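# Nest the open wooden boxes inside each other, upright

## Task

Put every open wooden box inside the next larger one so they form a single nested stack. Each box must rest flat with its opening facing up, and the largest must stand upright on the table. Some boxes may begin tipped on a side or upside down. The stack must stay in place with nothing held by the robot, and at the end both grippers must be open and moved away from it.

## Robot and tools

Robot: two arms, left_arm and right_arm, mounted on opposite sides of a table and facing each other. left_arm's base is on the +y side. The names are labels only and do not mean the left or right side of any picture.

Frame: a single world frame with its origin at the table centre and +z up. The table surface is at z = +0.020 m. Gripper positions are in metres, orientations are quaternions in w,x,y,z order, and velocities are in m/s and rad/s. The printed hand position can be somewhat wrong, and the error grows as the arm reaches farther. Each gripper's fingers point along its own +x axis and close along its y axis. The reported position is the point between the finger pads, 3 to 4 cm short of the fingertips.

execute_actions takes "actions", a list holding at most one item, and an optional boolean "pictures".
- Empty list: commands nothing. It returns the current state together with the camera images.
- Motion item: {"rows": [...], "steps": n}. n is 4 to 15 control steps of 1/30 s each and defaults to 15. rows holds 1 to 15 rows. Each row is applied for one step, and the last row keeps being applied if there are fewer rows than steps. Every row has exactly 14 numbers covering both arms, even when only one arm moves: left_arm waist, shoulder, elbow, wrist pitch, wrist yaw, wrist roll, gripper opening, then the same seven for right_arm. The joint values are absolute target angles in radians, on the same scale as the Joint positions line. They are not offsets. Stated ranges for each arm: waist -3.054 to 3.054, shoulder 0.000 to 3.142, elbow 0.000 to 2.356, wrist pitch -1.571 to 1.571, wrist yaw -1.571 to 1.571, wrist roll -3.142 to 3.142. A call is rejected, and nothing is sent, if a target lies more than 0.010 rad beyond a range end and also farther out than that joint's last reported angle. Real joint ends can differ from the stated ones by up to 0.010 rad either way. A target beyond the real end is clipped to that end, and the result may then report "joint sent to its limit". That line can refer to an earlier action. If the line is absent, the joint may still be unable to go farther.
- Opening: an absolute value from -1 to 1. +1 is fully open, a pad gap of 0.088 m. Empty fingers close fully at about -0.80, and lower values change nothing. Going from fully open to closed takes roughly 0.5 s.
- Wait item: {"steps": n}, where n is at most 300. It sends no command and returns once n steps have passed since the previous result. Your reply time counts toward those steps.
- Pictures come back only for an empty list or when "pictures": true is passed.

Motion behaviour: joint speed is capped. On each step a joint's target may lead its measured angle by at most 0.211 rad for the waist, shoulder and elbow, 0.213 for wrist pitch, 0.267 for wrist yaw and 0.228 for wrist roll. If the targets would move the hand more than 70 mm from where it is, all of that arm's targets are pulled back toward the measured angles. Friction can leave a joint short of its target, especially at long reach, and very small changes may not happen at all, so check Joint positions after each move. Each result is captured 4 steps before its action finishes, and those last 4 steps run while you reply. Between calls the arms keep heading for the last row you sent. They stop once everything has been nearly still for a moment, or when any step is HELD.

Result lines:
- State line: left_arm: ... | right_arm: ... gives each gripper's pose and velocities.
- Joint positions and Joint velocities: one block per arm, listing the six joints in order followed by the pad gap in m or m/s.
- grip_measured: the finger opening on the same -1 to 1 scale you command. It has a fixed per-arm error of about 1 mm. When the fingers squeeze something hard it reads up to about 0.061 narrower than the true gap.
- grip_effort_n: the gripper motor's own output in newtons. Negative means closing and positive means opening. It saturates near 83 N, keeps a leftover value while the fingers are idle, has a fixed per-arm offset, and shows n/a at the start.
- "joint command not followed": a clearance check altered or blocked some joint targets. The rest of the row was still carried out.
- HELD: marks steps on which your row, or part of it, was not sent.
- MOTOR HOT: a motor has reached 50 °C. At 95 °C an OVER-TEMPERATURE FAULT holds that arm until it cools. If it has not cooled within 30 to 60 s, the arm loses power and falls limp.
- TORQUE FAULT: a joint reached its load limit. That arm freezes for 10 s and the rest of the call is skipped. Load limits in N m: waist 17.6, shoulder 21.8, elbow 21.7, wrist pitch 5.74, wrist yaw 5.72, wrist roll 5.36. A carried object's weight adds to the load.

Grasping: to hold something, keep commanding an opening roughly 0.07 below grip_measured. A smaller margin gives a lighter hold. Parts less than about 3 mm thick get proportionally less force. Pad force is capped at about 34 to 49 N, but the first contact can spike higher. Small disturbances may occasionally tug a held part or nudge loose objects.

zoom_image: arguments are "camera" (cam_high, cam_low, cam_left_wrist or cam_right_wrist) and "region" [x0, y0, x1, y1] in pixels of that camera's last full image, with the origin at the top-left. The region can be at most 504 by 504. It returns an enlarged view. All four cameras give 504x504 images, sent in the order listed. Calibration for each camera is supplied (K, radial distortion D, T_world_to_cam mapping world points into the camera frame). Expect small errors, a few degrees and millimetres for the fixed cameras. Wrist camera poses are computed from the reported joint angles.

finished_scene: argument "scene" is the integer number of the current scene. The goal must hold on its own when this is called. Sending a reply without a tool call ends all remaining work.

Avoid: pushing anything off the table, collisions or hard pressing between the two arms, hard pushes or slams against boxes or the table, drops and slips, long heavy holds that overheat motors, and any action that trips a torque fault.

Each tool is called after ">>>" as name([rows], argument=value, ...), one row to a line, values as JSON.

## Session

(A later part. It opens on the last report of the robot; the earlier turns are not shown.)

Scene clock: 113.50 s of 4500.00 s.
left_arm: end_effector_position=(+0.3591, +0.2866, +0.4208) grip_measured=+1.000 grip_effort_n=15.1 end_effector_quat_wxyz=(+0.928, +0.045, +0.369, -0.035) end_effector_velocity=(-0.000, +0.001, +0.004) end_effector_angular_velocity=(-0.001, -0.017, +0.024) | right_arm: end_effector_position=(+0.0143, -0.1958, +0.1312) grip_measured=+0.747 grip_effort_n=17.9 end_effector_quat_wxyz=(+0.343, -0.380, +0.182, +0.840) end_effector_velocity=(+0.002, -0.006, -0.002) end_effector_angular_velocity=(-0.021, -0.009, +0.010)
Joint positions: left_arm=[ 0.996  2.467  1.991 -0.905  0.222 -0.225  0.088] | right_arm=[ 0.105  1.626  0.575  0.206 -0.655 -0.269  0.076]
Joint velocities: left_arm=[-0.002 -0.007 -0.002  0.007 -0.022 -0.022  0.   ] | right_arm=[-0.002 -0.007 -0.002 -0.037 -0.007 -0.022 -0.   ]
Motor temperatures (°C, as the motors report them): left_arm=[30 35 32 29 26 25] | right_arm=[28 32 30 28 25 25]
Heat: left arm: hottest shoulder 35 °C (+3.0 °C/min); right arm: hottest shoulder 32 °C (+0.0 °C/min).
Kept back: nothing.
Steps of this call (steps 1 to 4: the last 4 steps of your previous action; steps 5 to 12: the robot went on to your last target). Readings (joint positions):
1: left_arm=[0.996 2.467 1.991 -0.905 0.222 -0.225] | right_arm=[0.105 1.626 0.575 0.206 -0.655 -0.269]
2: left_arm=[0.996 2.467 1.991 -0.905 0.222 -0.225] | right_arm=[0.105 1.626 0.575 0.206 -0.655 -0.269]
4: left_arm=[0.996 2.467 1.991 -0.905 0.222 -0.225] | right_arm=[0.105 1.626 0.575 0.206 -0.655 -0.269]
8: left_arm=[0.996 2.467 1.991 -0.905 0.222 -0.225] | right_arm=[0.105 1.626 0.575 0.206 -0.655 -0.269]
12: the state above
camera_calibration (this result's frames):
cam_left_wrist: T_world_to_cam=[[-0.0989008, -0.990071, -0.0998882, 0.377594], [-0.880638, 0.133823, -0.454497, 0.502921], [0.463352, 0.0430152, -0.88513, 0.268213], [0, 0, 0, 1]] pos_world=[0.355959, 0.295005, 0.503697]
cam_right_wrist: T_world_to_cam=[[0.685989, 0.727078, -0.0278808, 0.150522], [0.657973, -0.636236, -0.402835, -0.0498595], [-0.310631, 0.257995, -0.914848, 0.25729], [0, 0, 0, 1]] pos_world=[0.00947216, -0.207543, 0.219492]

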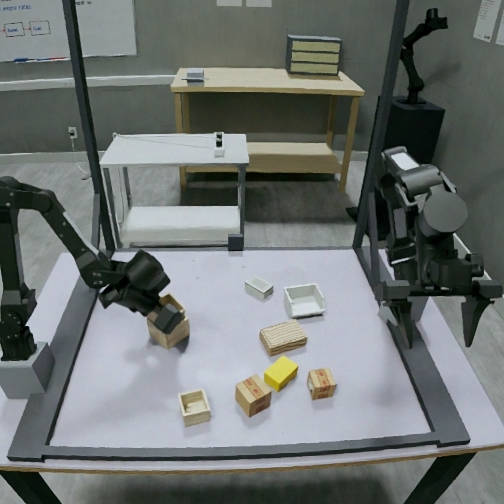

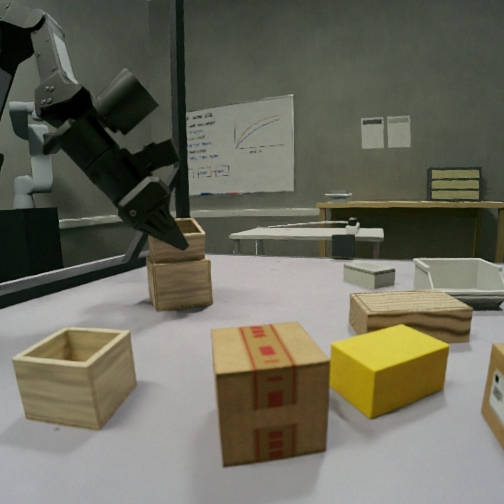

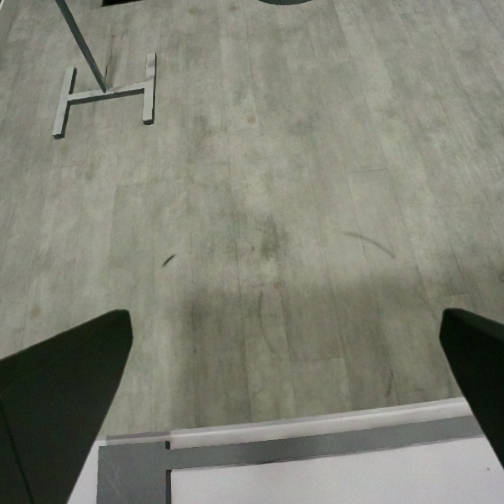

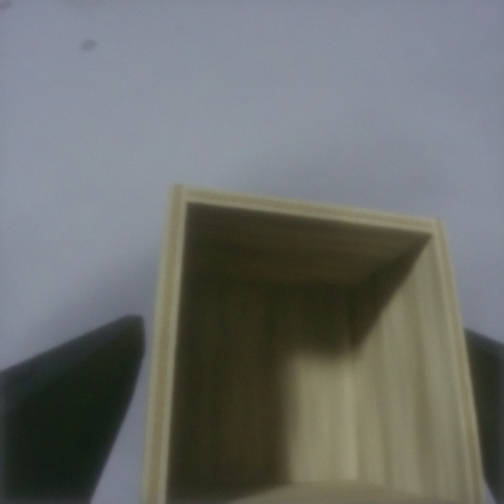

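>>> execute_actions([
  {"rows":[[1.0,2.467,1.991,-0.905,0.223,-0.225,1,0.065,1.61,0.555,0.2,-0.69,-0.27,0.75]]},
])

>>> execute_actions([
  {"steps":12},
], pictures=true)

>>> zoom_image(camera="cam_low", region=[130,220,220,310])

Scene clock: 114.07 s of 4500.00 s.
left_arm: end_effector_position=(+0.3591, +0.2866, +0.4208) grip_measured=+1.000 grip_effort_n=15.1 end_effector_quat_wxyz=(+0.928, +0.045, +0.369, -0.035) end_effector_velocity=(+0.000, +0.003, -0.003) end_effector_angular_velocity=(+0.022, +0.004, +0.013) | right_arm: end_effector_position=(+0.0218, -0.1952, +0.1359) grip_measured=+0.747 grip_effort_n=18.4 end_effector_quat_wxyz=(+0.349, -0.369, +0.188, +0.841) end_effector_velocity=(+0.004, -0.003, -0.001) end_effector_angular_velocity=(-0.006, +0.001, -0.005)
Joint positions: left_arm=[ 0.996  2.467  1.991 -0.905  0.222 -0.225  0.088] | right_arm=[ 0.069  1.618  0.568  0.203 -0.684 -0.269  0.076]
Joint velocities: left_arm=[-0.002  0.002 -0.002 -0.007 -0.022  0.007  0.   ] | right_arm=[-0.012 -0.007 -0.012 -0.007 -0.007 -0.007 -0.   ]
Motor temperatures (°C, as the motors report them): left_arm=[30 35 32 29 26 25] | right_arm=[28 32 30 28 25 25]
Heat: left arm: hottest shoulder 35 °C (+3.0 °C/min); right arm: hottest shoulder 32 °C (+0.0 °C/min).
Steps of this call (steps 1 to 6: the robot went on to your last target; steps 7 to 17: the first 11 steps of this action). Readings (joint positions):
7: left_arm=[0.996 2.467 1.991 -0.905 0.222 -0.225] | right_arm=[0.103 1.626 0.575 0.206 -0.658 -0.269]
8: left_arm=[0.996 2.467 1.991 -0.905 0.222 -0.225] | right_arm=[0.096 1.625 0.574 0.206 -0.665 -0.269]
10: left_arm=[0.996 2.467 1.991 -0.905 0.222 -0.225] | right_arm=[0.081 1.622 0.572 0.205 -0.672 -0.269]
14: left_arm=[0.996 2.467 1.991 -0.905 0.222 -0.225] | right_arm=[0.069 1.618 0.569 0.204 -0.682 -0.269]
17: the state above

Scene clock: 114.47 s of 4500.00 s.
left_arm: end_effector_position=(+0.3591, +0.2866, +0.4208) grip_measured=+1.000 grip_effort_n=15.1 end_effector_quat_wxyz=(+0.928, +0.045, +0.369, -0.035) end_effector_velocity=(-0.005, +0.001, -0.001) end_effector_angular_velocity=(+0.002, +0.014, +0.015) | right_arm: end_effector_position=(+0.0221, -0.1954, +0.1360) grip_measured=+0.747 grip_effort_n=18.4 end_effector_quat_wxyz=(+0.349, -0.369, +0.189, +0.841) end_effector_velocity=(+0.001, -0.004, -0.001) end_effector_angular_velocity=(-0.021, +0.011, +0.006)
Joint positions: left_arm=[ 0.996  2.467  1.991 -0.905  0.222 -0.225  0.088] | right_arm=[ 0.067  1.617  0.567  0.203 -0.685 -0.269  0.076]
Joint velocities: left_arm=[-0.002 -0.007 -0.002 -0.022 -0.007 -0.007  0.   ] | right_arm=[-0.007 -0.002 -0.002 -0.022 -0.022 -0.007 -0.   ]
Motor temperatures (°C, as the motors report them): left_arm=[30 35 32 29 26 25] | right_arm=[28 32 30 28 25 25]
Heat: left arm: hottest shoulder 35 °C (+3.0 °C/min); right arm: hottest shoulder 32 °C (+0.0 °C/min).
Kept back: nothing.
Steps of this call (steps 1 to 4: the last 4 steps of your previous action; steps 5 to 12: the robot went on to your last target). Readings (joint positions):
1: left_arm=[0.996 2.467 1.991 -0.905 0.222 -0.225] | right_arm=[0.068 1.618 0.567 0.203 -0.684 -0.269]
2: left_arm=[0.996 2.467 1.991 -0.905 0.222 -0.225] | right_arm=[0.068 1.618 0.567 0.203 -0.684 -0.269]
4: left_arm=[0.996 2.467 1.991 -0.905 0.222 -0.225] | right_arm=[0.068 1.617 0.567 0.203 -0.685 -0.269]
8: left_arm=[0.996 2.467 1.991 -0.905 0.222 -0.225] | right_arm=[0.067 1.617 0.567 0.203 -0.685 -0.269]
12: the state above
camera_calibration (this result's frames):
cam_left_wrist: T_world_to_cam=[[-0.0989008, -0.990071, -0.0998882, 0.377594], [-0.880638, 0.133823, -0.454497, 0.502921], [0.463352, 0.0430152, -0.88513, 0.268213], [0, 0, 0, 1]] pos_world=[0.355959, 0.295005, 0.503697]
cam_right_wrist: T_world_to_cam=[[0.698086, 0.714709, -0.0432197, 0.144391], [0.637189, -0.647634, -0.417804, -0.0525802], [-0.326599, 0.264124, -0.907509, 0.264526], [0, 0, 0, 1]] pos_world=[0.0190999, -0.207118, 0.224332]

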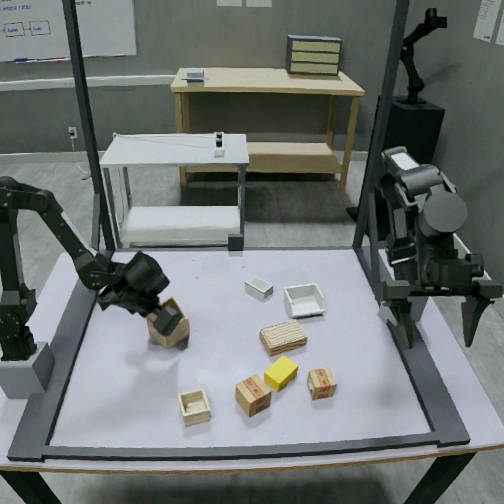

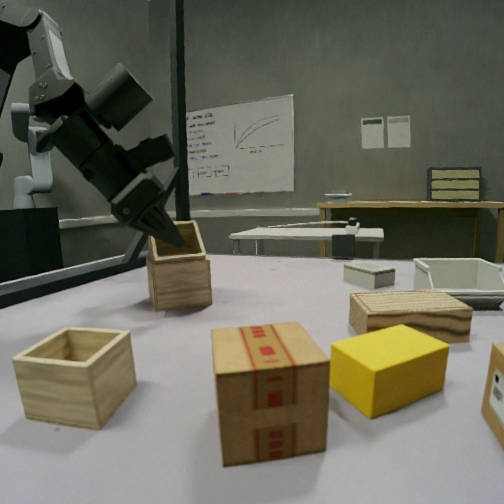

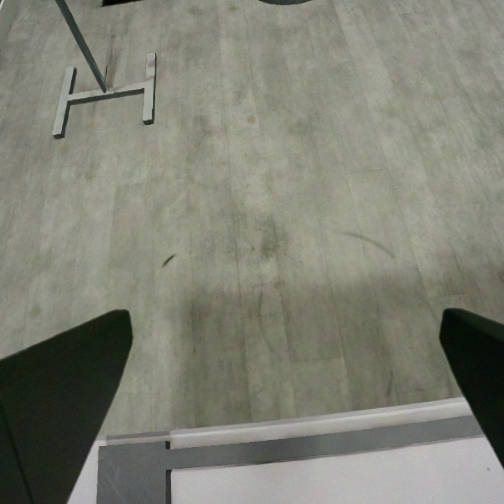

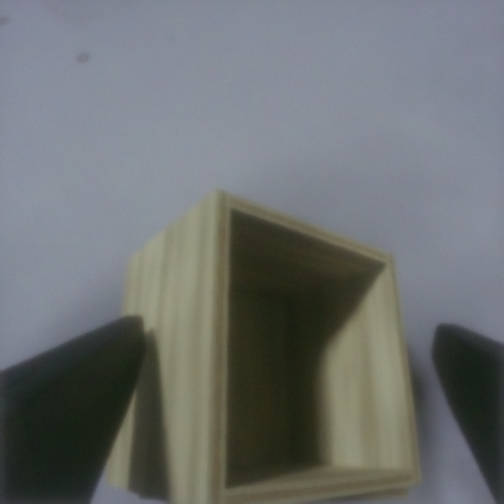

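Region (130, 220, 220, 310) of cam_low's 504x504 image, scaled by 5.600, with more detail than that image has.

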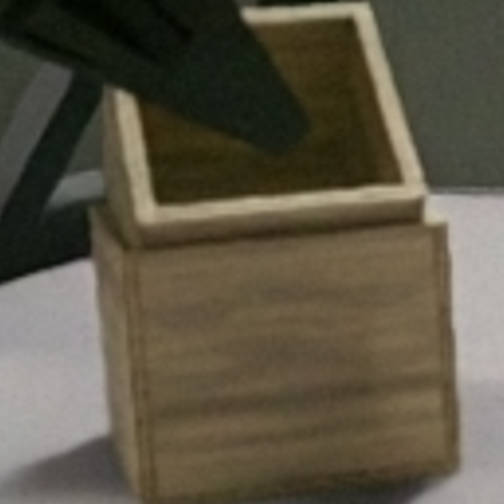

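>>> execute_actions([
  {"rows":[[1.0,2.467,1.991,-0.905,0.223,-0.225,1,0.1,1.4,0.75,0.0,-0.6,-0.27,1]]},
])

>>> execute_actions([
  {"rows":[[1.0,2.467,1.991,-0.905,0.223,-0.225,1,0.24,1.78,1.28,-1.0,-0.26,1.0,1]]},
])

>>> execute_actions([
  {"rows":[[1.0,2.467,1.991,-0.905,0.223,-0.225,1,0.24,1.8,1.28,-0.99,-0.26,2.61,1]]},
])

>>> execute_actions([
  {"steps":40},
], pictures=true)

Scene clock: 115.37 s of 4500.00 s.
left_arm: end_effector_position=(+0.3591, +0.2866, +0.4208) grip_measured=+1.000 grip_effort_n=15.1 end_effector_quat_wxyz=(+0.928, +0.045, +0.369, -0.035) end_effector_velocity=(-0.002, +0.002, +0.001) end_effector_angular_velocity=(+0.021, -0.005, +0.009) | right_arm: end_effector_position=(-0.0117, -0.1679, +0.2305) grip_measured=+0.987 grip_effort_n=18.8 end_effector_quat_wxyz=(+0.372, -0.344, +0.089, +0.858) end_effector_velocity=(+0.008, -0.018, -0.009) end_effector_angular_velocity=(-0.107, -0.034, -0.061)
Joint positions: left_arm=[ 0.996  2.467  1.991 -0.905  0.222 -0.225  0.088] | right_arm=[ 0.095  1.407  0.745  0.019 -0.612 -0.269  0.087]
Joint velocities: left_arm=[-0.002 -0.007 -0.002 -0.007 -0.022  0.007  0.   ] | right_arm=[ 0.007 -0.046  0.002 -0.168  0.037  0.007  0.005]
Motor temperatures (°C, as the motors report them): left_arm=[30 35 32 29 26 25] | right_arm=[28 32 30 28 25 25]
Heat: left arm: hottest shoulder 35 °C (+2.0 °C/min); right arm: hottest shoulder 32 °C (+0.0 °C/min).
Steps of this call (steps 1 to 15: the robot went on to your last target; step 16: nothing new was sent; steps 17 to 27: the first 11 steps of this action). Readings (joint positions):
17: left_arm=[0.996 2.467 1.991 -0.905 0.222 -0.225] | right_arm=[0.068 1.604 0.576 0.177 -0.679 -0.269]
18: left_arm=[0.996 2.467 1.991 -0.905 0.222 -0.225] | right_arm=[0.072 1.582 0.590 0.132 -0.665 -0.269]
20: left_arm=[0.996 2.467 1.991 -0.905 0.222 -0.225] | right_arm=[0.081 1.524 0.630 0.092 -0.647 -0.269]
24: left_arm=[0.996 2.467 1.991 -0.905 0.222 -0.225] | right_arm=[0.092 1.429 0.726 0.041 -0.620 -0.269]
27: the state above

Scene clock: 115.87 s of 4500.00 s.
left_arm: end_effector_position=(+0.3591, +0.2866, +0.4208) grip_measured=+1.000 grip_effort_n=15.6 end_effector_quat_wxyz=(+0.928, +0.045, +0.369, -0.035) end_effector_velocity=(+0.002, +0.000, -0.001) end_effector_angular_velocity=(-0.010, -0.003, +0.017) | right_arm: end_effector_position=(-0.0138, -0.1291, +0.1813) grip_measured=+0.998 grip_effort_n=18.4 end_effector_quat_wxyz=(+0.532, -0.392, +0.388, +0.643) end_effector_velocity=(-0.005, -0.031, +0.098) end_effector_angular_velocity=(-0.711, +0.303, -1.637)
Joint positions: left_arm=[ 0.996  2.467  1.991 -0.905  0.222 -0.225  0.088] | right_arm=[ 0.232  1.752  1.199 -0.517 -0.281  0.294  0.088]
Joint velocities: left_arm=[-0.002  0.002 -0.002  0.007 -0.007 -0.022  0.   ] | right_arm=[ 0.012  0.085  0.784 -1.311  0.139  1.546  0.   ]
Motor temperatures (°C, as the motors report them): left_arm=[30 35 32 29 26 25] | right_arm=[28 32 30 28 25 25]
Heat: left arm: hottest shoulder 35 °C (+2.0 °C/min); right arm: hottest shoulder 32 °C (+0.0 °C/min).
Steps of this call (steps 1 to 4: the last 4 steps of your previous action; steps 5 to 15: the first 11 steps of this action). Readings (joint positions):
5: left_arm=[0.996 2.467 1.991 -0.905 0.222 -0.225] | right_arm=[0.106 1.423 0.764 -0.029 -0.571 -0.237]
6: left_arm=[0.996 2.467 1.991 -0.905 0.222 -0.225] | right_arm=[0.135 1.460 0.812 -0.081 -0.503 -0.180]
8: left_arm=[0.996 2.467 1.991 -0.905 0.222 -0.225] | right_arm=[0.187 1.560 0.916 -0.174 -0.398 -0.075]
12: left_arm=[0.996 2.467 1.991 -0.905 0.222 -0.225] | right_arm=[0.228 1.714 1.097 -0.375 -0.306 0.136]
15: the state above

Scene clock: 116.37 s of 4500.00 s.
left_arm: end_effector_position=(+0.3591, +0.2866, +0.4208) grip_measured=+1.000 grip_effort_n=15.6 end_effector_quat_wxyz=(+0.928, +0.045, +0.369, -0.035) end_effector_velocity=(-0.001, -0.000, +0.001) end_effector_angular_velocity=(+0.012, +0.000, -0.001) | right_arm: end_effector_position=(+0.0122, -0.1994, +0.1677) grip_measured=+0.998 grip_effort_n=18.4 end_effector_quat_wxyz=(+0.663, -0.269, +0.644, +0.271) end_effector_velocity=(+0.004, -0.021, -0.000) end_effector_angular_velocity=(-0.052, +0.001, -1.600)
Joint positions: left_arm=[ 0.996  2.467  1.991 -0.905  0.222 -0.225  0.088] | right_arm=[ 0.237  1.788  1.27  -0.974 -0.265  1.083  0.088]
Joint velocities: left_arm=[-0.002 -0.002  0.002 -0.007 -0.007  0.007  0.   ] | right_arm=[ 0.002 -0.002 -0.002 -0.095 -0.007  1.575 -0.   ]
Motor temperatures (°C, as the motors report them): left_arm=[30 35 32 29 26 25] | right_arm=[28 32 30 28 25 25]
Heat: left arm: hottest shoulder 35 °C (+2.0 °C/min); right arm: hottest shoulder 32 °C (-1.0 °C/min).
Steps of this call (steps 1 to 4: the last 4 steps of your previous action; steps 5 to 15: the first 11 steps of this action). Readings (joint positions):
5: left_arm=[0.996 2.467 1.991 -0.905 0.222 -0.225] | right_arm=[0.235 1.758 1.266 -0.758 -0.270 0.557]
6: left_arm=[0.996 2.467 1.991 -0.905 0.222 -0.225] | right_arm=[0.235 1.763 1.269 -0.807 -0.269 0.610]
8: left_arm=[0.996 2.467 1.991 -0.905 0.222 -0.225] | right_arm=[0.236 1.776 1.269 -0.892 -0.267 0.715]
12: left_arm=[0.996 2.467 1.991 -0.905 0.222 -0.225] | right_arm=[0.237 1.788 1.269 -0.956 -0.265 0.925]
15: the state above

Scene clock: 117.70 s of 4500.00 s.
left_arm: end_effector_position=(+0.3591, +0.2866, +0.4208) grip_measured=+1.000 grip_effort_n=15.1 end_effector_quat_wxyz=(+0.928, +0.045, +0.369, -0.035) end_effector_velocity=(-0.000, +0.001, -0.003) end_effector_angular_velocity=(+0.002, +0.010, +0.013) | right_arm: end_effector_position=(+0.0131, -0.2021, +0.1678) grip_measured=+0.998 grip_effort_n=17.4 end_effector_quat_wxyz=(+0.668, +0.260, +0.649, -0.253) end_effector_velocity=(-0.001, -0.003, -0.001) end_effector_angular_velocity=(-0.017, +0.018, -0.013)
Joint positions: left_arm=[ 0.996  2.467  1.991 -0.905  0.222 -0.225  0.088] | right_arm=[ 0.237  1.788  1.27  -0.988 -0.265  2.605  0.088]
Joint velocities: left_arm=[-0.002  0.002 -0.002 -0.007 -0.007 -0.007  0.   ] | right_arm=[-0.002  0.002 -0.002 -0.007 -0.022  0.007 -0.   ]
Motor temperatures (°C, as the motors report them): left_arm=[30 35 32 29 26 25] | right_arm=[28 32 30 28 25 25]
Heat: left arm: hottest shoulder 35 °C (+2.0 °C/min); right arm: hottest shoulder 32 °C (-1.0 °C/min).
Kept back: nothing.
Steps of this call (steps 1 to 4: the last 4 steps of your previous action; steps 5 to 40: the robot went on to your last target). Readings (joint positions):
1: left_arm=[0.996 2.467 1.991 -0.905 0.222 -0.225] | right_arm=[0.237 1.788 1.270 -0.978 -0.265 1.136]
2: left_arm=[0.996 2.467 1.991 -0.905 0.222 -0.225] | right_arm=[0.237 1.788 1.270 -0.981 -0.265 1.188]
4: left_arm=[0.996 2.467 1.991 -0.905 0.222 -0.225] | right_arm=[0.237 1.788 1.270 -0.984 -0.265 1.294]
8: left_arm=[0.996 2.467 1.991 -0.905 0.222 -0.225] | right_arm=[0.237 1.788 1.270 -0.987 -0.265 1.503]
40: the state above
camera_calibration (this result's frames):
cam_left_wrist: T_world_to_cam=[[-0.0989008, -0.990071, -0.0998882, 0.377594], [-0.880638, 0.133823, -0.454497, 0.502921], [0.463352, 0.0430152, -0.88513, 0.268213], [0, 0, 0, 1]] pos_world=[0.355959, 0.295005, 0.503697]
cam_right_wrist: T_world_to_cam=[[-0.644757, -0.763694, -0.0325522, -0.12611], [-0.742563, 0.615676, 0.263712, 0.121161], [-0.181354, 0.194202, -0.964052, 0.285645], [0, 0, 0, 1]] pos_world=[0.0604617, -0.226378, 0.23932]

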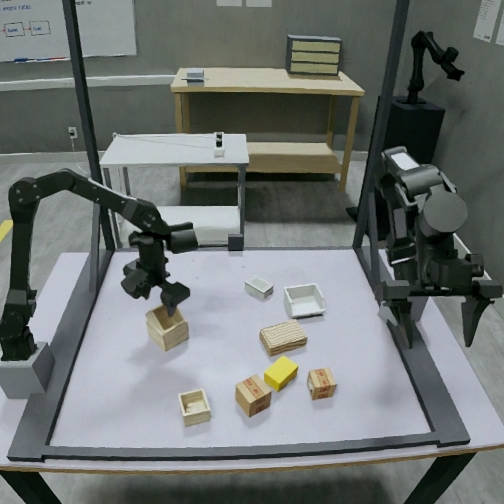

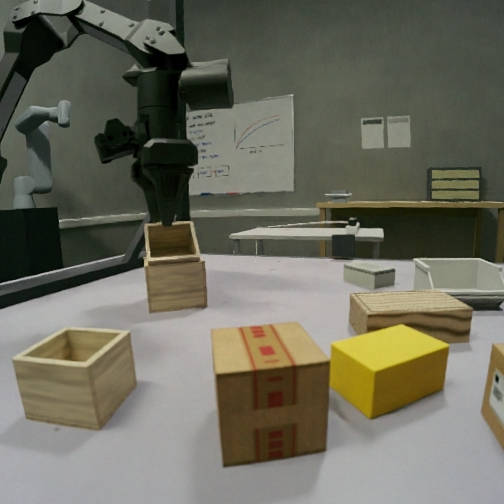

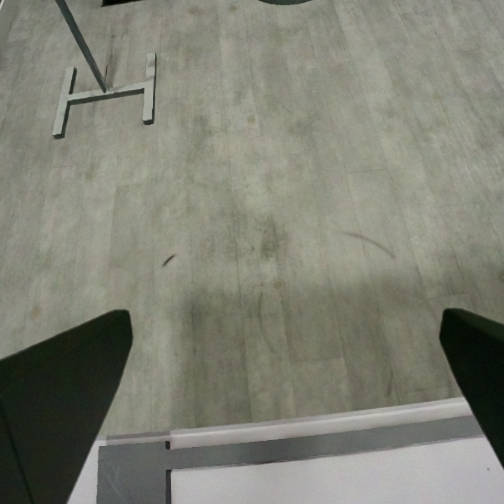

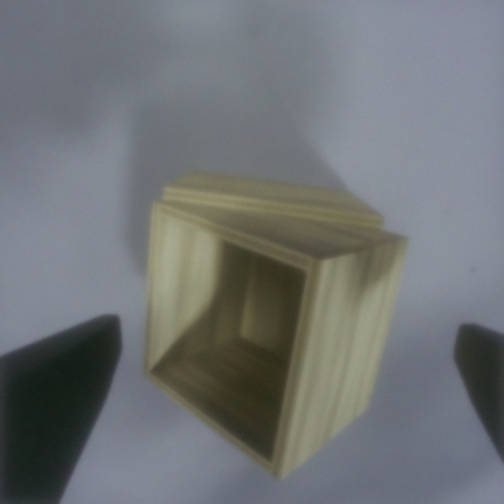

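>>> execute_actions([
  {"rows":[[1.0,2.467,1.991,-0.905,0.223,-0.225,1,0.24,1.8,1.28,-0.99,-0.26,1.05,1]]},
])

>>> execute_actions([
  {"steps":32},
], pictures=true)

Scene clock: 118.40 s of 4500.00 s.
left_arm: end_effector_position=(+0.3591, +0.2866, +0.4208) grip_measured=+1.000 grip_effort_n=15.1 end_effector_quat_wxyz=(+0.928, +0.045, +0.369, -0.035) end_effector_velocity=(-0.003, +0.000, -0.001) end_effector_angular_velocity=(+0.003, +0.002, +0.028) | right_arm: end_effector_position=(+0.0131, -0.2021, +0.1678) grip_measured=+0.998 grip_effort_n=17.4 end_effector_quat_wxyz=(+0.714, +0.067, +0.694, -0.065) end_effector_velocity=(+0.003, -0.002, +0.003) end_effector_angular_velocity=(-0.052, -0.011, +1.564)
Joint positions: left_arm=[ 0.996  2.467  1.991 -0.905  0.222 -0.225  0.088] | right_arm=[ 0.237  1.788  1.27  -0.988 -0.265  2.048  0.088]
Joint velocities: left_arm=[-0.007 -0.007 -0.007 -0.007 -0.022 -0.022  0.   ] | right_arm=[-0.007 -0.007  0.002 -0.022  0.007 -1.575 -0.   ]
Motor temperatures (°C, as the motors report them): left_arm=[31 35 32 29 26 25] | right_arm=[28 32 30 28 25 25]
Heat: left arm: hottest shoulder 35 °C (+2.0 °C/min); right arm: hottest shoulder 32 °C (-1.0 °C/min).
Steps of this call (steps 1 to 10: the robot went on to your last target; steps 11 to 21: the first 11 steps of this action). Readings (joint positions):
11: left_arm=[0.996 2.467 1.991 -0.905 0.222 -0.225] | right_arm=[0.237 1.788 1.270 -0.988 -0.265 2.578]
12: left_arm=[0.996 2.467 1.991 -0.905 0.222 -0.225] | right_arm=[0.237 1.788 1.270 -0.988 -0.265 2.522]
14: left_arm=[0.996 2.467 1.991 -0.905 0.222 -0.225] | right_arm=[0.237 1.788 1.270 -0.988 -0.265 2.417]
18: left_arm=[0.996 2.467 1.991 -0.905 0.222 -0.225] | right_arm=[0.237 1.788 1.270 -0.988 -0.265 2.206]
21: the state above

Scene clock: 119.47 s of 4500.00 s.
left_arm: end_effector_position=(+0.3591, +0.2866, +0.4208) grip_measured=+1.000 grip_effort_n=15.1 end_effector_quat_wxyz=(+0.928, +0.045, +0.369, -0.035) end_effector_velocity=(+0.000, -0.001, +0.001) end_effector_angular_velocity=(-0.010, -0.008, +0.016) | right_arm: end_effector_position=(+0.0131, -0.2019, +0.1680) grip_measured=+0.998 grip_effort_n=17.4 end_effector_quat_wxyz=(+0.660, -0.282, +0.640, +0.274) end_effector_velocity=(+0.000, -0.002, +0.000) end_effector_angular_velocity=(-0.009, +0.005, +0.017)
Joint positions: left_arm=[ 0.996  2.467  1.991 -0.905  0.222 -0.225  0.088] | right_arm=[ 0.237  1.788  1.271 -0.988 -0.264  1.054  0.088]
Joint velocities: left_arm=[-0.002 -0.002 -0.002  0.007 -0.007 -0.022  0.   ] | right_arm=[-0.002 -0.002 -0.002 -0.007 -0.007 -0.022 -0.   ]
Motor temperatures (°C, as the motors report them): left_arm=[31 35 32 29 26 25] | right_arm=[28 32 30 28 25 25]
Heat: left arm: hottest shoulder 35 °C (+2.0 °C/min); right arm: hottest shoulder 32 °C (-1.0 °C/min).
Kept back: nothing.
Steps of this call (steps 1 to 4: the last 4 steps of your previous action; steps 5 to 32: the robot went on to your last target). Readings (joint positions):
1: left_arm=[0.996 2.467 1.991 -0.905 0.222 -0.225] | right_arm=[0.237 1.788 1.270 -0.988 -0.265 1.995]
2: left_arm=[0.996 2.467 1.991 -0.905 0.222 -0.225] | right_arm=[0.237 1.788 1.270 -0.988 -0.265 1.943]
4: left_arm=[0.996 2.467 1.991 -0.905 0.222 -0.225] | right_arm=[0.237 1.788 1.270 -0.988 -0.265 1.838]
8: left_arm=[0.996 2.467 1.991 -0.905 0.222 -0.225] | right_arm=[0.237 1.788 1.270 -0.988 -0.265 1.627]
32: the state above
camera_calibration (this result's frames):
cam_left_wrist: T_world_to_cam=[[-0.0989008, -0.990071, -0.0998882, 0.377594], [-0.880638, 0.133823, -0.454497, 0.502921], [0.463352, 0.0430152, -0.88513, 0.268213], [0, 0, 0, 1]] pos_world=[0.355959, 0.295005, 0.503697]
cam_right_wrist: T_world_to_cam=[[0.750994, -0.660265, 0.00758107, -0.130126], [-0.638162, -0.722809, 0.265137, -0.150822], [-0.169581, -0.203954, -0.964181, 0.205265], [0, 0, 0, 1]] pos_world=[0.0362835, -0.153069, 0.238887]

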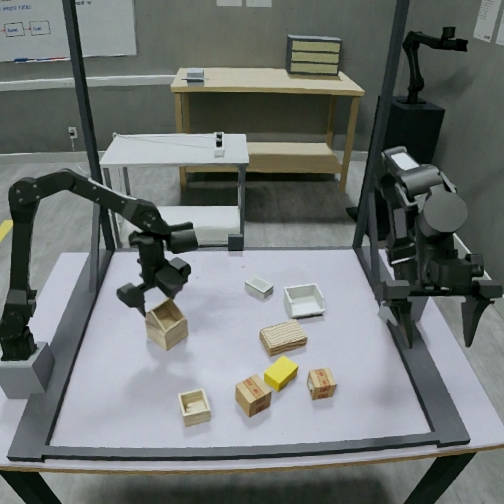

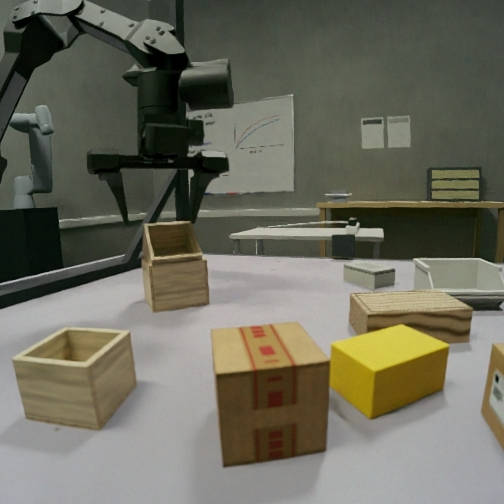

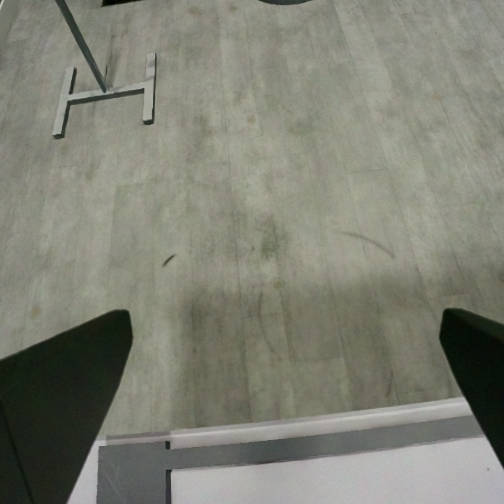

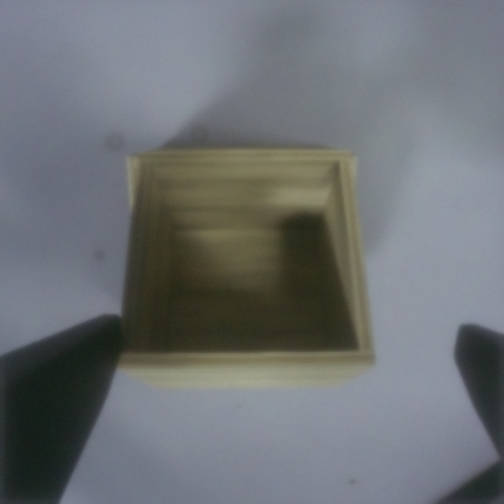

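>>> execute_actions([
  {"rows":[[1.0,2.467,1.991,-0.905,0.223,-0.225,1,0.19,1.88,1.36,-0.98,-0.26,1.0,1]]},
])

>>> execute_actions([
  {"steps":15},
], pictures=true)

Scene clock: 120.13 s of 4500.00 s.
left_arm: end_effector_position=(+0.3591, +0.2866, +0.4208) grip_measured=+1.000 grip_effort_n=15.1 end_effector_quat_wxyz=(+0.928, +0.045, +0.369, -0.035) end_effector_velocity=(-0.003, +0.001, -0.002) end_effector_angular_velocity=(+0.024, +0.013, -0.006) | right_arm: end_effector_position=(+0.0232, -0.1756, +0.1662) grip_measured=+0.998 grip_effort_n=17.4 end_effector_quat_wxyz=(+0.661, -0.278, +0.637, +0.284) end_effector_velocity=(-0.000, +0.007, +0.002) end_effector_angular_velocity=(+0.008, -0.006, +0.036)
Joint positions: left_arm=[ 0.996  2.467  1.991 -0.905  0.222 -0.225  0.088] | right_arm=[ 0.192  1.864  1.347 -0.979 -0.264  1.004  0.088]
Joint velocities: left_arm=[-0.002 -0.002  0.002 -0.022 -0.007  0.022  0.   ] | right_arm=[-0.002  0.017  0.032 -0.007  0.007 -0.037 -0.   ]
Motor temperatures (°C, as the motors report them): left_arm=[31 35 32 29 26 25] | right_arm=[28 32 30 28 25 25]
Heat: left arm: hottest shoulder 35 °C (+2.0 °C/min); right arm: hottest shoulder 32 °C (-1.0 °C/min).
Steps of this call (steps 1 to 9: the robot went on to your last target; steps 10 to 20: the first 11 steps of this action). Readings (joint positions):
10: left_arm=[0.996 2.467 1.991 -0.905 0.222 -0.225] | right_arm=[0.235 1.796 1.278 -0.993 -0.264 1.045]
11: left_arm=[0.996 2.467 1.991 -0.905 0.222 -0.225] | right_arm=[0.229 1.810 1.295 -0.995 -0.264 1.034]
13: left_arm=[0.996 2.467 1.991 -0.905 0.222 -0.225] | right_arm=[0.212 1.840 1.325 -0.979 -0.264 1.019]
17: left_arm=[0.996 2.467 1.991 -0.905 0.222 -0.225] | right_arm=[0.193 1.861 1.342 -0.979 -0.264 1.007]
20: the state above

Scene clock: 120.63 s of 4500.00 s.
left_arm: end_effector_position=(+0.3591, +0.2866, +0.4208) grip_measured=+1.000 grip_effort_n=15.1 end_effector_quat_wxyz=(+0.928, +0.045, +0.369, -0.035) end_effector_velocity=(-0.002, -0.002, -0.002) end_effector_angular_velocity=(+0.003, +0.010, -0.009) | right_arm: end_effector_position=(+0.0230, -0.1748, +0.1662) grip_measured=+0.998 grip_effort_n=17.4 end_effector_quat_wxyz=(+0.660, -0.278, +0.637, +0.285) end_effector_velocity=(+0.002, -0.006, -0.001) end_effector_angular_velocity=(-0.027, +0.000, +0.012)
Joint positions: left_arm=[ 0.996  2.467  1.991 -0.905  0.222 -0.225  0.088] | right_arm=[ 0.192  1.867  1.35  -0.979 -0.264  1.002  0.088]
Joint velocities: left_arm=[-0.002 -0.002 -0.002 -0.007  0.007  0.007  0.   ] | right_arm=[-0.002 -0.002 -0.007 -0.022 -0.007 -0.022 -0.   ]
Motor temperatures (°C, as the motors report them): left_arm=[31 35 32 29 26 25] | right_arm=[28 32 30 28 25 25]
Heat: left arm: hottest shoulder 35 °C (+2.0 °C/min); right arm: hottest shoulder 32 °C (-1.0 °C/min).
Kept back: nothing.
Steps of this call (steps 1 to 4: the last 4 steps of your previous action; steps 5 to 15: the robot went on to your last target). Readings (joint positions):
1: left_arm=[0.996 2.467 1.991 -0.905 0.222 -0.225] | right_arm=[0.192 1.865 1.348 -0.979 -0.264 1.004]
2: left_arm=[0.996 2.467 1.991 -0.905 0.222 -0.225] | right_arm=[0.192 1.865 1.348 -0.979 -0.264 1.003]
4: left_arm=[0.996 2.467 1.991 -0.905 0.222 -0.225] | right_arm=[0.192 1.866 1.349 -0.979 -0.264 1.003]
8: left_arm=[0.996 2.467 1.991 -0.905 0.222 -0.225] | right_arm=[0.192 1.867 1.350 -0.979 -0.264 1.002]
15: the state above
All arms were judged still, so your last target was given up. Only a new action makes them travel on or press farther. Fingers that are still opening or closing keep moving.
camera_calibration (this result's frames):
cam_left_wrist: T_world_to_cam=[[-0.0989008, -0.990071, -0.0998882, 0.377594], [-0.880638, 0.133823, -0.454497, 0.502921], [0.463352, 0.0430152, -0.88513, 0.268213], [0, 0, 0, 1]] pos_world=[0.355959, 0.295005, 0.503697]
cam_right_wrist: T_world_to_cam=[[0.758693, -0.651397, -0.00812711, -0.115652], [-0.628945, -0.73568, 0.251404, -0.124645], [-0.169743, -0.185627, -0.967848, 0.214556], [0, 0, 0, 1]] pos_world=[0.045769, -0.127207, 0.238053]

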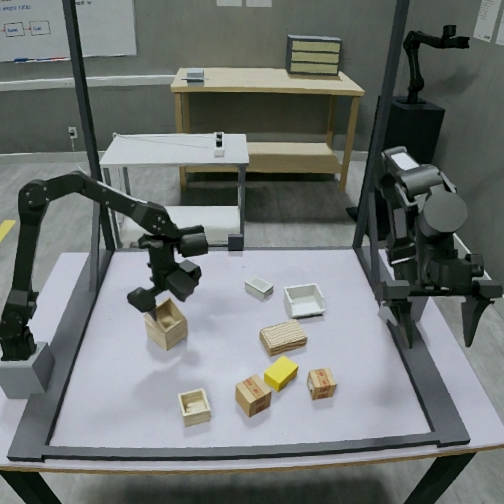

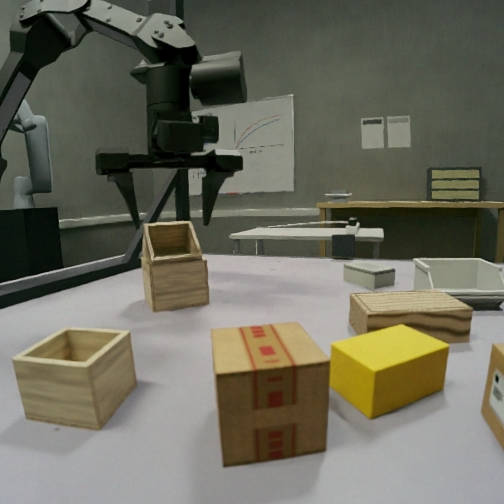

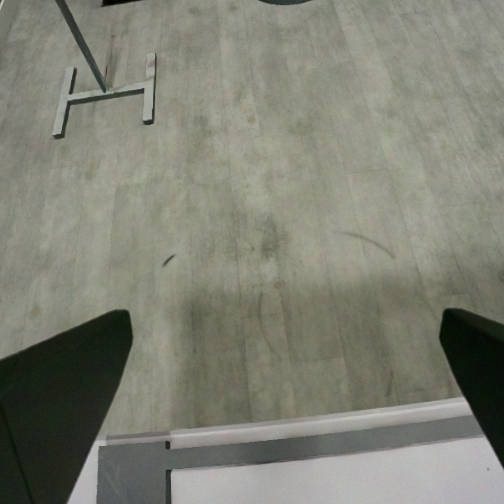

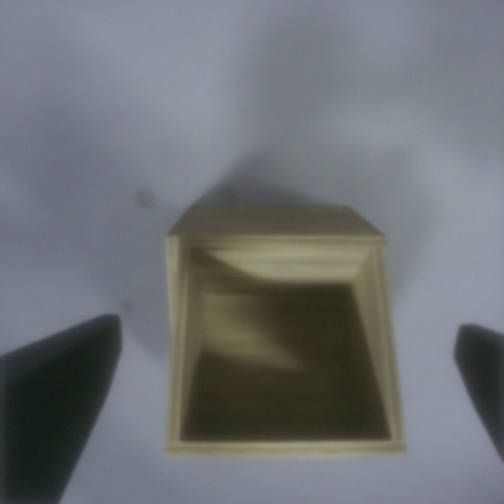

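>>> execute_actions([
  {"rows":[[1.0,2.467,1.991,-0.905,0.223,-0.225,1,0.2,1.98,1.315,-0.84,-0.26,1.0,1]]},
])

>>> execute_actions([
  {"steps":15},
], pictures=true)

Scene clock: 121.13 s of 4500.00 s.
left_arm: end_effector_position=(+0.3591, +0.2866, +0.4208) grip_measured=+1.000 grip_effort_n=15.1 end_effector_quat_wxyz=(+0.928, +0.045, +0.369, -0.035) end_effector_velocity=(-0.000, +0.004, -0.004) end_effector_angular_velocity=(-0.001, +0.013, +0.018) | right_arm: end_effector_position=(+0.0297, -0.1598, +0.1274) grip_measured=+0.998 grip_effort_n=17.4 end_effector_quat_wxyz=(+0.659, -0.279, +0.636, +0.288) end_effector_velocity=(-0.004, +0.017, -0.002) end_effector_angular_velocity=(+0.080, +0.013, +0.034)
Joint positions: left_arm=[ 0.996  2.467  1.991 -0.905  0.222 -0.225  0.088] | right_arm=[ 0.196  1.968  1.324 -0.848 -0.264  1.001  0.088]
Joint velocities: left_arm=[ 0.002  0.002 -0.007 -0.007 -0.007 -0.007  0.   ] | right_arm=[ 0.002  0.002 -0.007  0.095  0.007 -0.007  0.   ]
Motor temperatures (°C, as the motors report them): left_arm=[31 35 32 29 26 25] | right_arm=[28 32 30 28 25 25]
Heat: left arm: hottest shoulder 35 °C (+2.0 °C/min); right arm: hottest shoulder 32 °C (-2.0 °C/min).
Steps of this call (steps 1 to 4: nothing new was sent; steps 5 to 15: the first 11 steps of this action). Readings (joint positions):
5: left_arm=[0.996 2.467 1.991 -0.905 0.222 -0.225] | right_arm=[0.192 1.876 1.349 -0.971 -0.264 1.002]
6: left_arm=[0.996 2.467 1.991 -0.905 0.222 -0.225] | right_arm=[0.192 1.888 1.349 -0.933 -0.264 1.002]
8: left_arm=[0.996 2.467 1.991 -0.905 0.222 -0.225] | right_arm=[0.193 1.925 1.348 -0.882 -0.264 1.001]
12: left_arm=[0.996 2.467 1.991 -0.905 0.222 -0.225] | right_arm=[0.195 1.965 1.325 -0.860 -0.264 1.001]
15: the state above

Scene clock: 121.63 s of 4500.00 s.
left_arm: end_effector_position=(+0.3591, +0.2866, +0.4208) grip_measured=+1.000 grip_effort_n=15.6 end_effector_quat_wxyz=(+0.928, +0.045, +0.369, -0.035) end_effector_velocity=(+0.001, +0.001, +0.001) end_effector_angular_velocity=(+0.020, -0.014, +0.006) | right_arm: end_effector_position=(+0.0294, -0.1588, +0.1273) grip_measured=+0.998 grip_effort_n=17.0 end_effector_quat_wxyz=(+0.660, -0.278, +0.635, +0.290) end_effector_velocity=(-0.001, +0.001, +0.001) end_effector_angular_velocity=(+0.005, +0.009, +0.007)
Joint positions: left_arm=[ 0.996  2.467  1.991 -0.905  0.222 -0.225  0.088] | right_arm=[ 0.196  1.969  1.324 -0.842 -0.264  1.001  0.088]
Joint velocities: left_arm=[-0.002 -0.002 -0.002  0.007 -0.022  0.007  0.   ] | right_arm=[-0.002 -0.002 -0.002  0.007 -0.007 -0.007 -0.   ]
Motor temperatures (°C, as the motors report them): left_arm=[31 35 32 29 26 25] | right_arm=[28 32 30 28 25 25]
Heat: left arm: hottest shoulder 35 °C (+2.0 °C/min); right arm: hottest shoulder 32 °C (-2.0 °C/min).
Kept back: nothing.
Steps of this call (steps 1 to 4: the last 4 steps of your previous action; steps 5 to 15: the robot went on to your last target). Readings (joint positions):
1: left_arm=[0.996 2.467 1.991 -0.905 0.222 -0.225] | right_arm=[0.196 1.968 1.324 -0.846 -0.264 1.001]
2: left_arm=[0.996 2.467 1.991 -0.905 0.222 -0.225] | right_arm=[0.196 1.968 1.324 -0.845 -0.264 1.001]
4: left_arm=[0.996 2.467 1.991 -0.905 0.222 -0.225] | right_arm=[0.196 1.969 1.324 -0.845 -0.264 1.001]
8: left_arm=[0.996 2.467 1.991 -0.905 0.222 -0.225] | right_arm=[0.196 1.969 1.324 -0.842 -0.264 1.001]
15: the state above
All arms were judged still, so your last target was given up. Only a new action makes them travel on or press farther. Fingers that are still opening or closing keep moving.
camera_calibration (this result's frames):
cam_left_wrist: T_world_to_cam=[[-0.0989008, -0.990071, -0.0998882, 0.377594], [-0.880638, 0.133823, -0.454497, 0.502921], [0.463352, 0.0430152, -0.88513, 0.268213], [0, 0, 0, 1]] pos_world=[0.355959, 0.295005, 0.503697]
cam_right_wrist: T_world_to_cam=[[0.763491, -0.645658, -0.014398, -0.108853], [-0.622934, -0.742135, 0.247365, -0.0996873], [-0.170399, -0.179892, -0.968815, 0.182067], [0, 0, 0, 1]] pos_world=[0.0520334, -0.111511, 0.199481]

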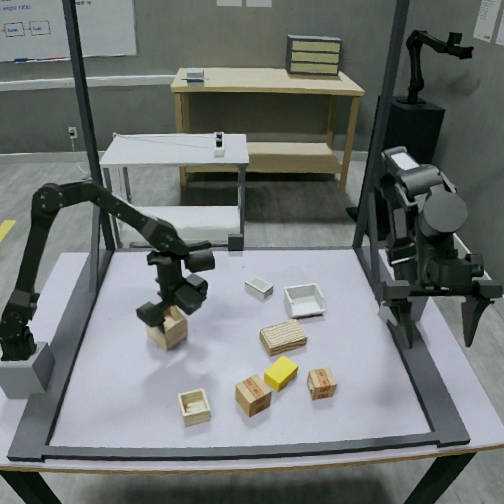

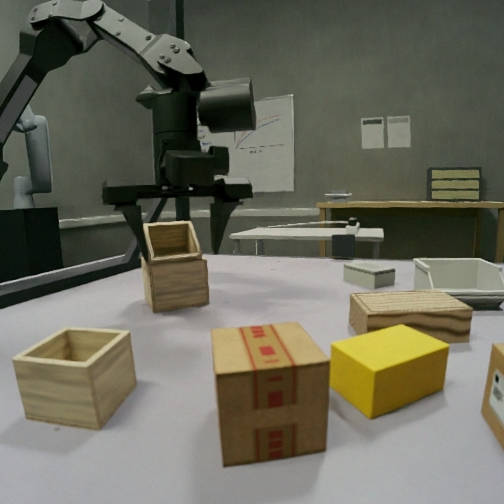

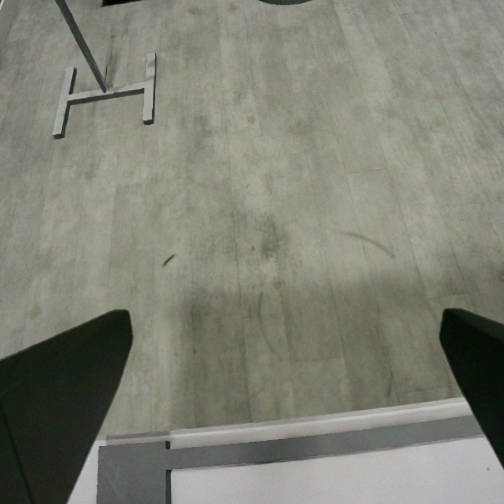

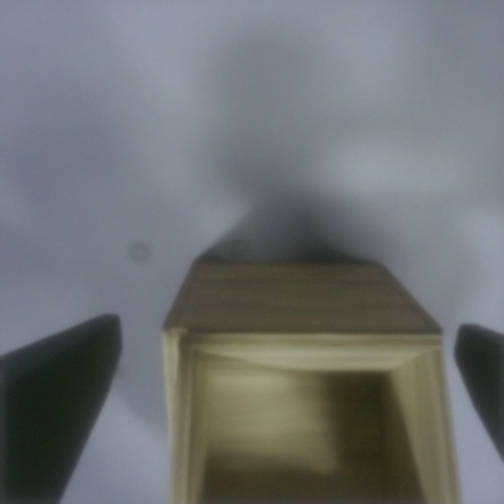

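>>> execute_actions([
  {"rows":[[1.0,2.467,1.991,-0.905,0.223,-0.225,1,0.2,1.97,1.26,-0.8,-0.26,1.0,1]]},
])

>>> execute_actions([
  {"steps":12},
], pictures=true)

Scene clock: 122.13 s of 4500.00 s.
left_arm: end_effector_position=(+0.3591, +0.2866, +0.4208) grip_measured=+1.000 grip_effort_n=15.1 end_effector_quat_wxyz=(+0.928, +0.045, +0.369, -0.035) end_effector_velocity=(-0.002, -0.002, -0.002) end_effector_angular_velocity=(-0.008, +0.010, +0.001) | right_arm: end_effector_position=(+0.0346, -0.1660, +0.1166) grip_measured=+0.998 grip_effort_n=17.4 end_effector_quat_wxyz=(+0.659, -0.281, +0.636, +0.286) end_effector_velocity=(+0.003, -0.000, -0.004) end_effector_angular_velocity=(+0.004, -0.007, +0.020)
Joint positions: left_arm=[ 0.996  2.467  1.991 -0.905  0.222 -0.225  0.088] | right_arm=[ 0.196  1.969  1.274 -0.803 -0.264  1.001  0.088]
Joint velocities: left_arm=[-0.002 -0.002 -0.002 -0.007  0.007 -0.007  0.   ] | right_arm=[-0.002  0.002 -0.017  0.022  0.007 -0.022 -0.   ]
Motor temperatures (°C, as the motors report them): left_arm=[31 35 32 29 26 25] | right_arm=[28 32 30 28 25 25]
Heat: left arm: hottest shoulder 35 °C (+2.0 °C/min); right arm: hottest shoulder 32 °C (-2.0 °C/min).
Steps of this call (steps 1 to 4: nothing new was sent; steps 5 to 15: the first 11 steps of this action). Readings (joint positions):
5: left_arm=[0.996 2.467 1.991 -0.905 0.222 -0.225] | right_arm=[0.196 1.969 1.320 -0.836 -0.264 1.001]
6: left_arm=[0.996 2.467 1.991 -0.905 0.222 -0.225] | right_arm=[0.196 1.969 1.310 -0.823 -0.264 1.001]
8: left_arm=[0.996 2.467 1.991 -0.905 0.222 -0.225] | right_arm=[0.196 1.969 1.293 -0.816 -0.264 1.001]
12: left_arm=[0.996 2.467 1.991 -0.905 0.222 -0.225] | right_arm=[0.196 1.969 1.275 -0.807 -0.264 1.001]
15: the state above

Scene clock: 122.53 s of 4500.00 s.
left_arm: end_effector_position=(+0.3591, +0.2866, +0.4208) grip_measured=+1.000 grip_effort_n=15.6 end_effector_quat_wxyz=(+0.928, +0.045, +0.369, -0.035) end_effector_velocity=(-0.002, -0.000, +0.000) end_effector_angular_velocity=(+0.003, -0.003, +0.026) | right_arm: end_effector_position=(+0.0349, -0.1663, +0.1162) grip_measured=+0.998 grip_effort_n=17.4 end_effector_quat_wxyz=(+0.659, -0.281, +0.636, +0.285) end_effector_velocity=(-0.000, -0.002, +0.002) end_effector_angular_velocity=(-0.003, +0.007, -0.010)
Joint positions: left_arm=[ 0.996  2.467  1.991 -0.905  0.222 -0.225  0.088] | right_arm=[ 0.196  1.969  1.272 -0.802 -0.264  1.001  0.088]
Joint velocities: left_arm=[-0.007 -0.007 -0.002 -0.007 -0.022 -0.022  0.   ] | right_arm=[-0.002 -0.007 -0.002 -0.007 -0.007  0.007 -0.   ]
Motor temperatures (°C, as the motors report them): left_arm=[31 35 32 29 26 25] | right_arm=[28 32 30 28 25 25]
Heat: left arm: hottest shoulder 35 °C (+2.0 °C/min); right arm: hottest shoulder 32 °C (-2.0 °C/min).
Kept back: nothing.
Steps of this call (steps 1 to 4: the last 4 steps of your previous action; steps 5 to 12: the robot went on to your last target). Readings (joint positions):
1: left_arm=[0.996 2.467 1.991 -0.905 0.222 -0.225] | right_arm=[0.196 1.969 1.274 -0.803 -0.264 1.001]
2: left_arm=[0.996 2.467 1.991 -0.905 0.222 -0.225] | right_arm=[0.196 1.969 1.274 -0.803 -0.264 1.001]
4: left_arm=[0.996 2.467 1.991 -0.905 0.222 -0.225] | right_arm=[0.196 1.969 1.273 -0.803 -0.264 1.001]
8: left_arm=[0.996 2.467 1.991 -0.905 0.222 -0.225] | right_arm=[0.196 1.969 1.272 -0.802 -0.264 1.001]
12: the state above
camera_calibration (this result's frames):
cam_left_wrist: T_world_to_cam=[[-0.0989008, -0.990071, -0.0998882, 0.377594], [-0.880638, 0.133823, -0.454497, 0.502921], [0.463352, 0.0430152, -0.88513, 0.268213], [0, 0, 0, 1]] pos_world=[0.355959, 0.295005, 0.503697]
cam_right_wrist: T_world_to_cam=[[0.761293, -0.648387, -0.00516326, -0.11949], [-0.626181, -0.737241, 0.253717, -0.0989988], [-0.168313, -0.18992, -0.967265, 0.168966], [0, 0, 0, 1]] pos_world=[0.0574152, -0.118372, 0.187936]

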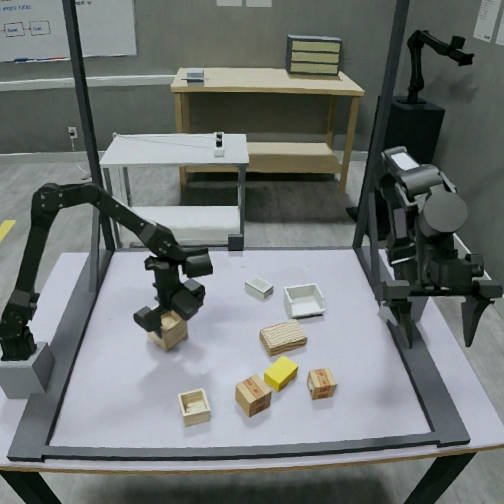

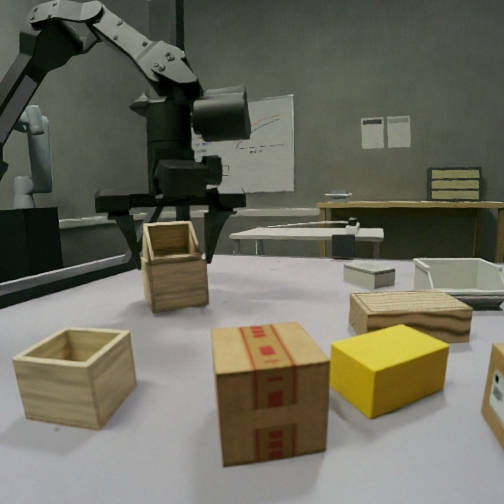

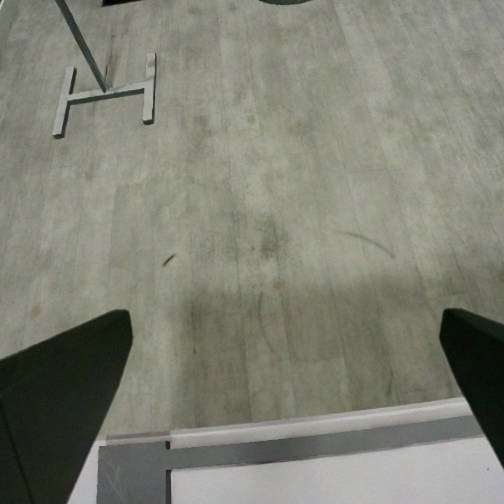

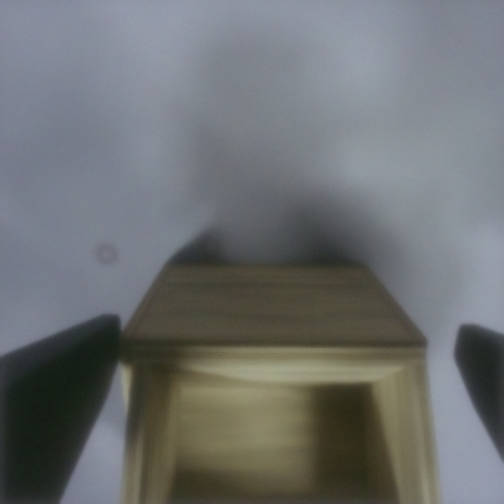

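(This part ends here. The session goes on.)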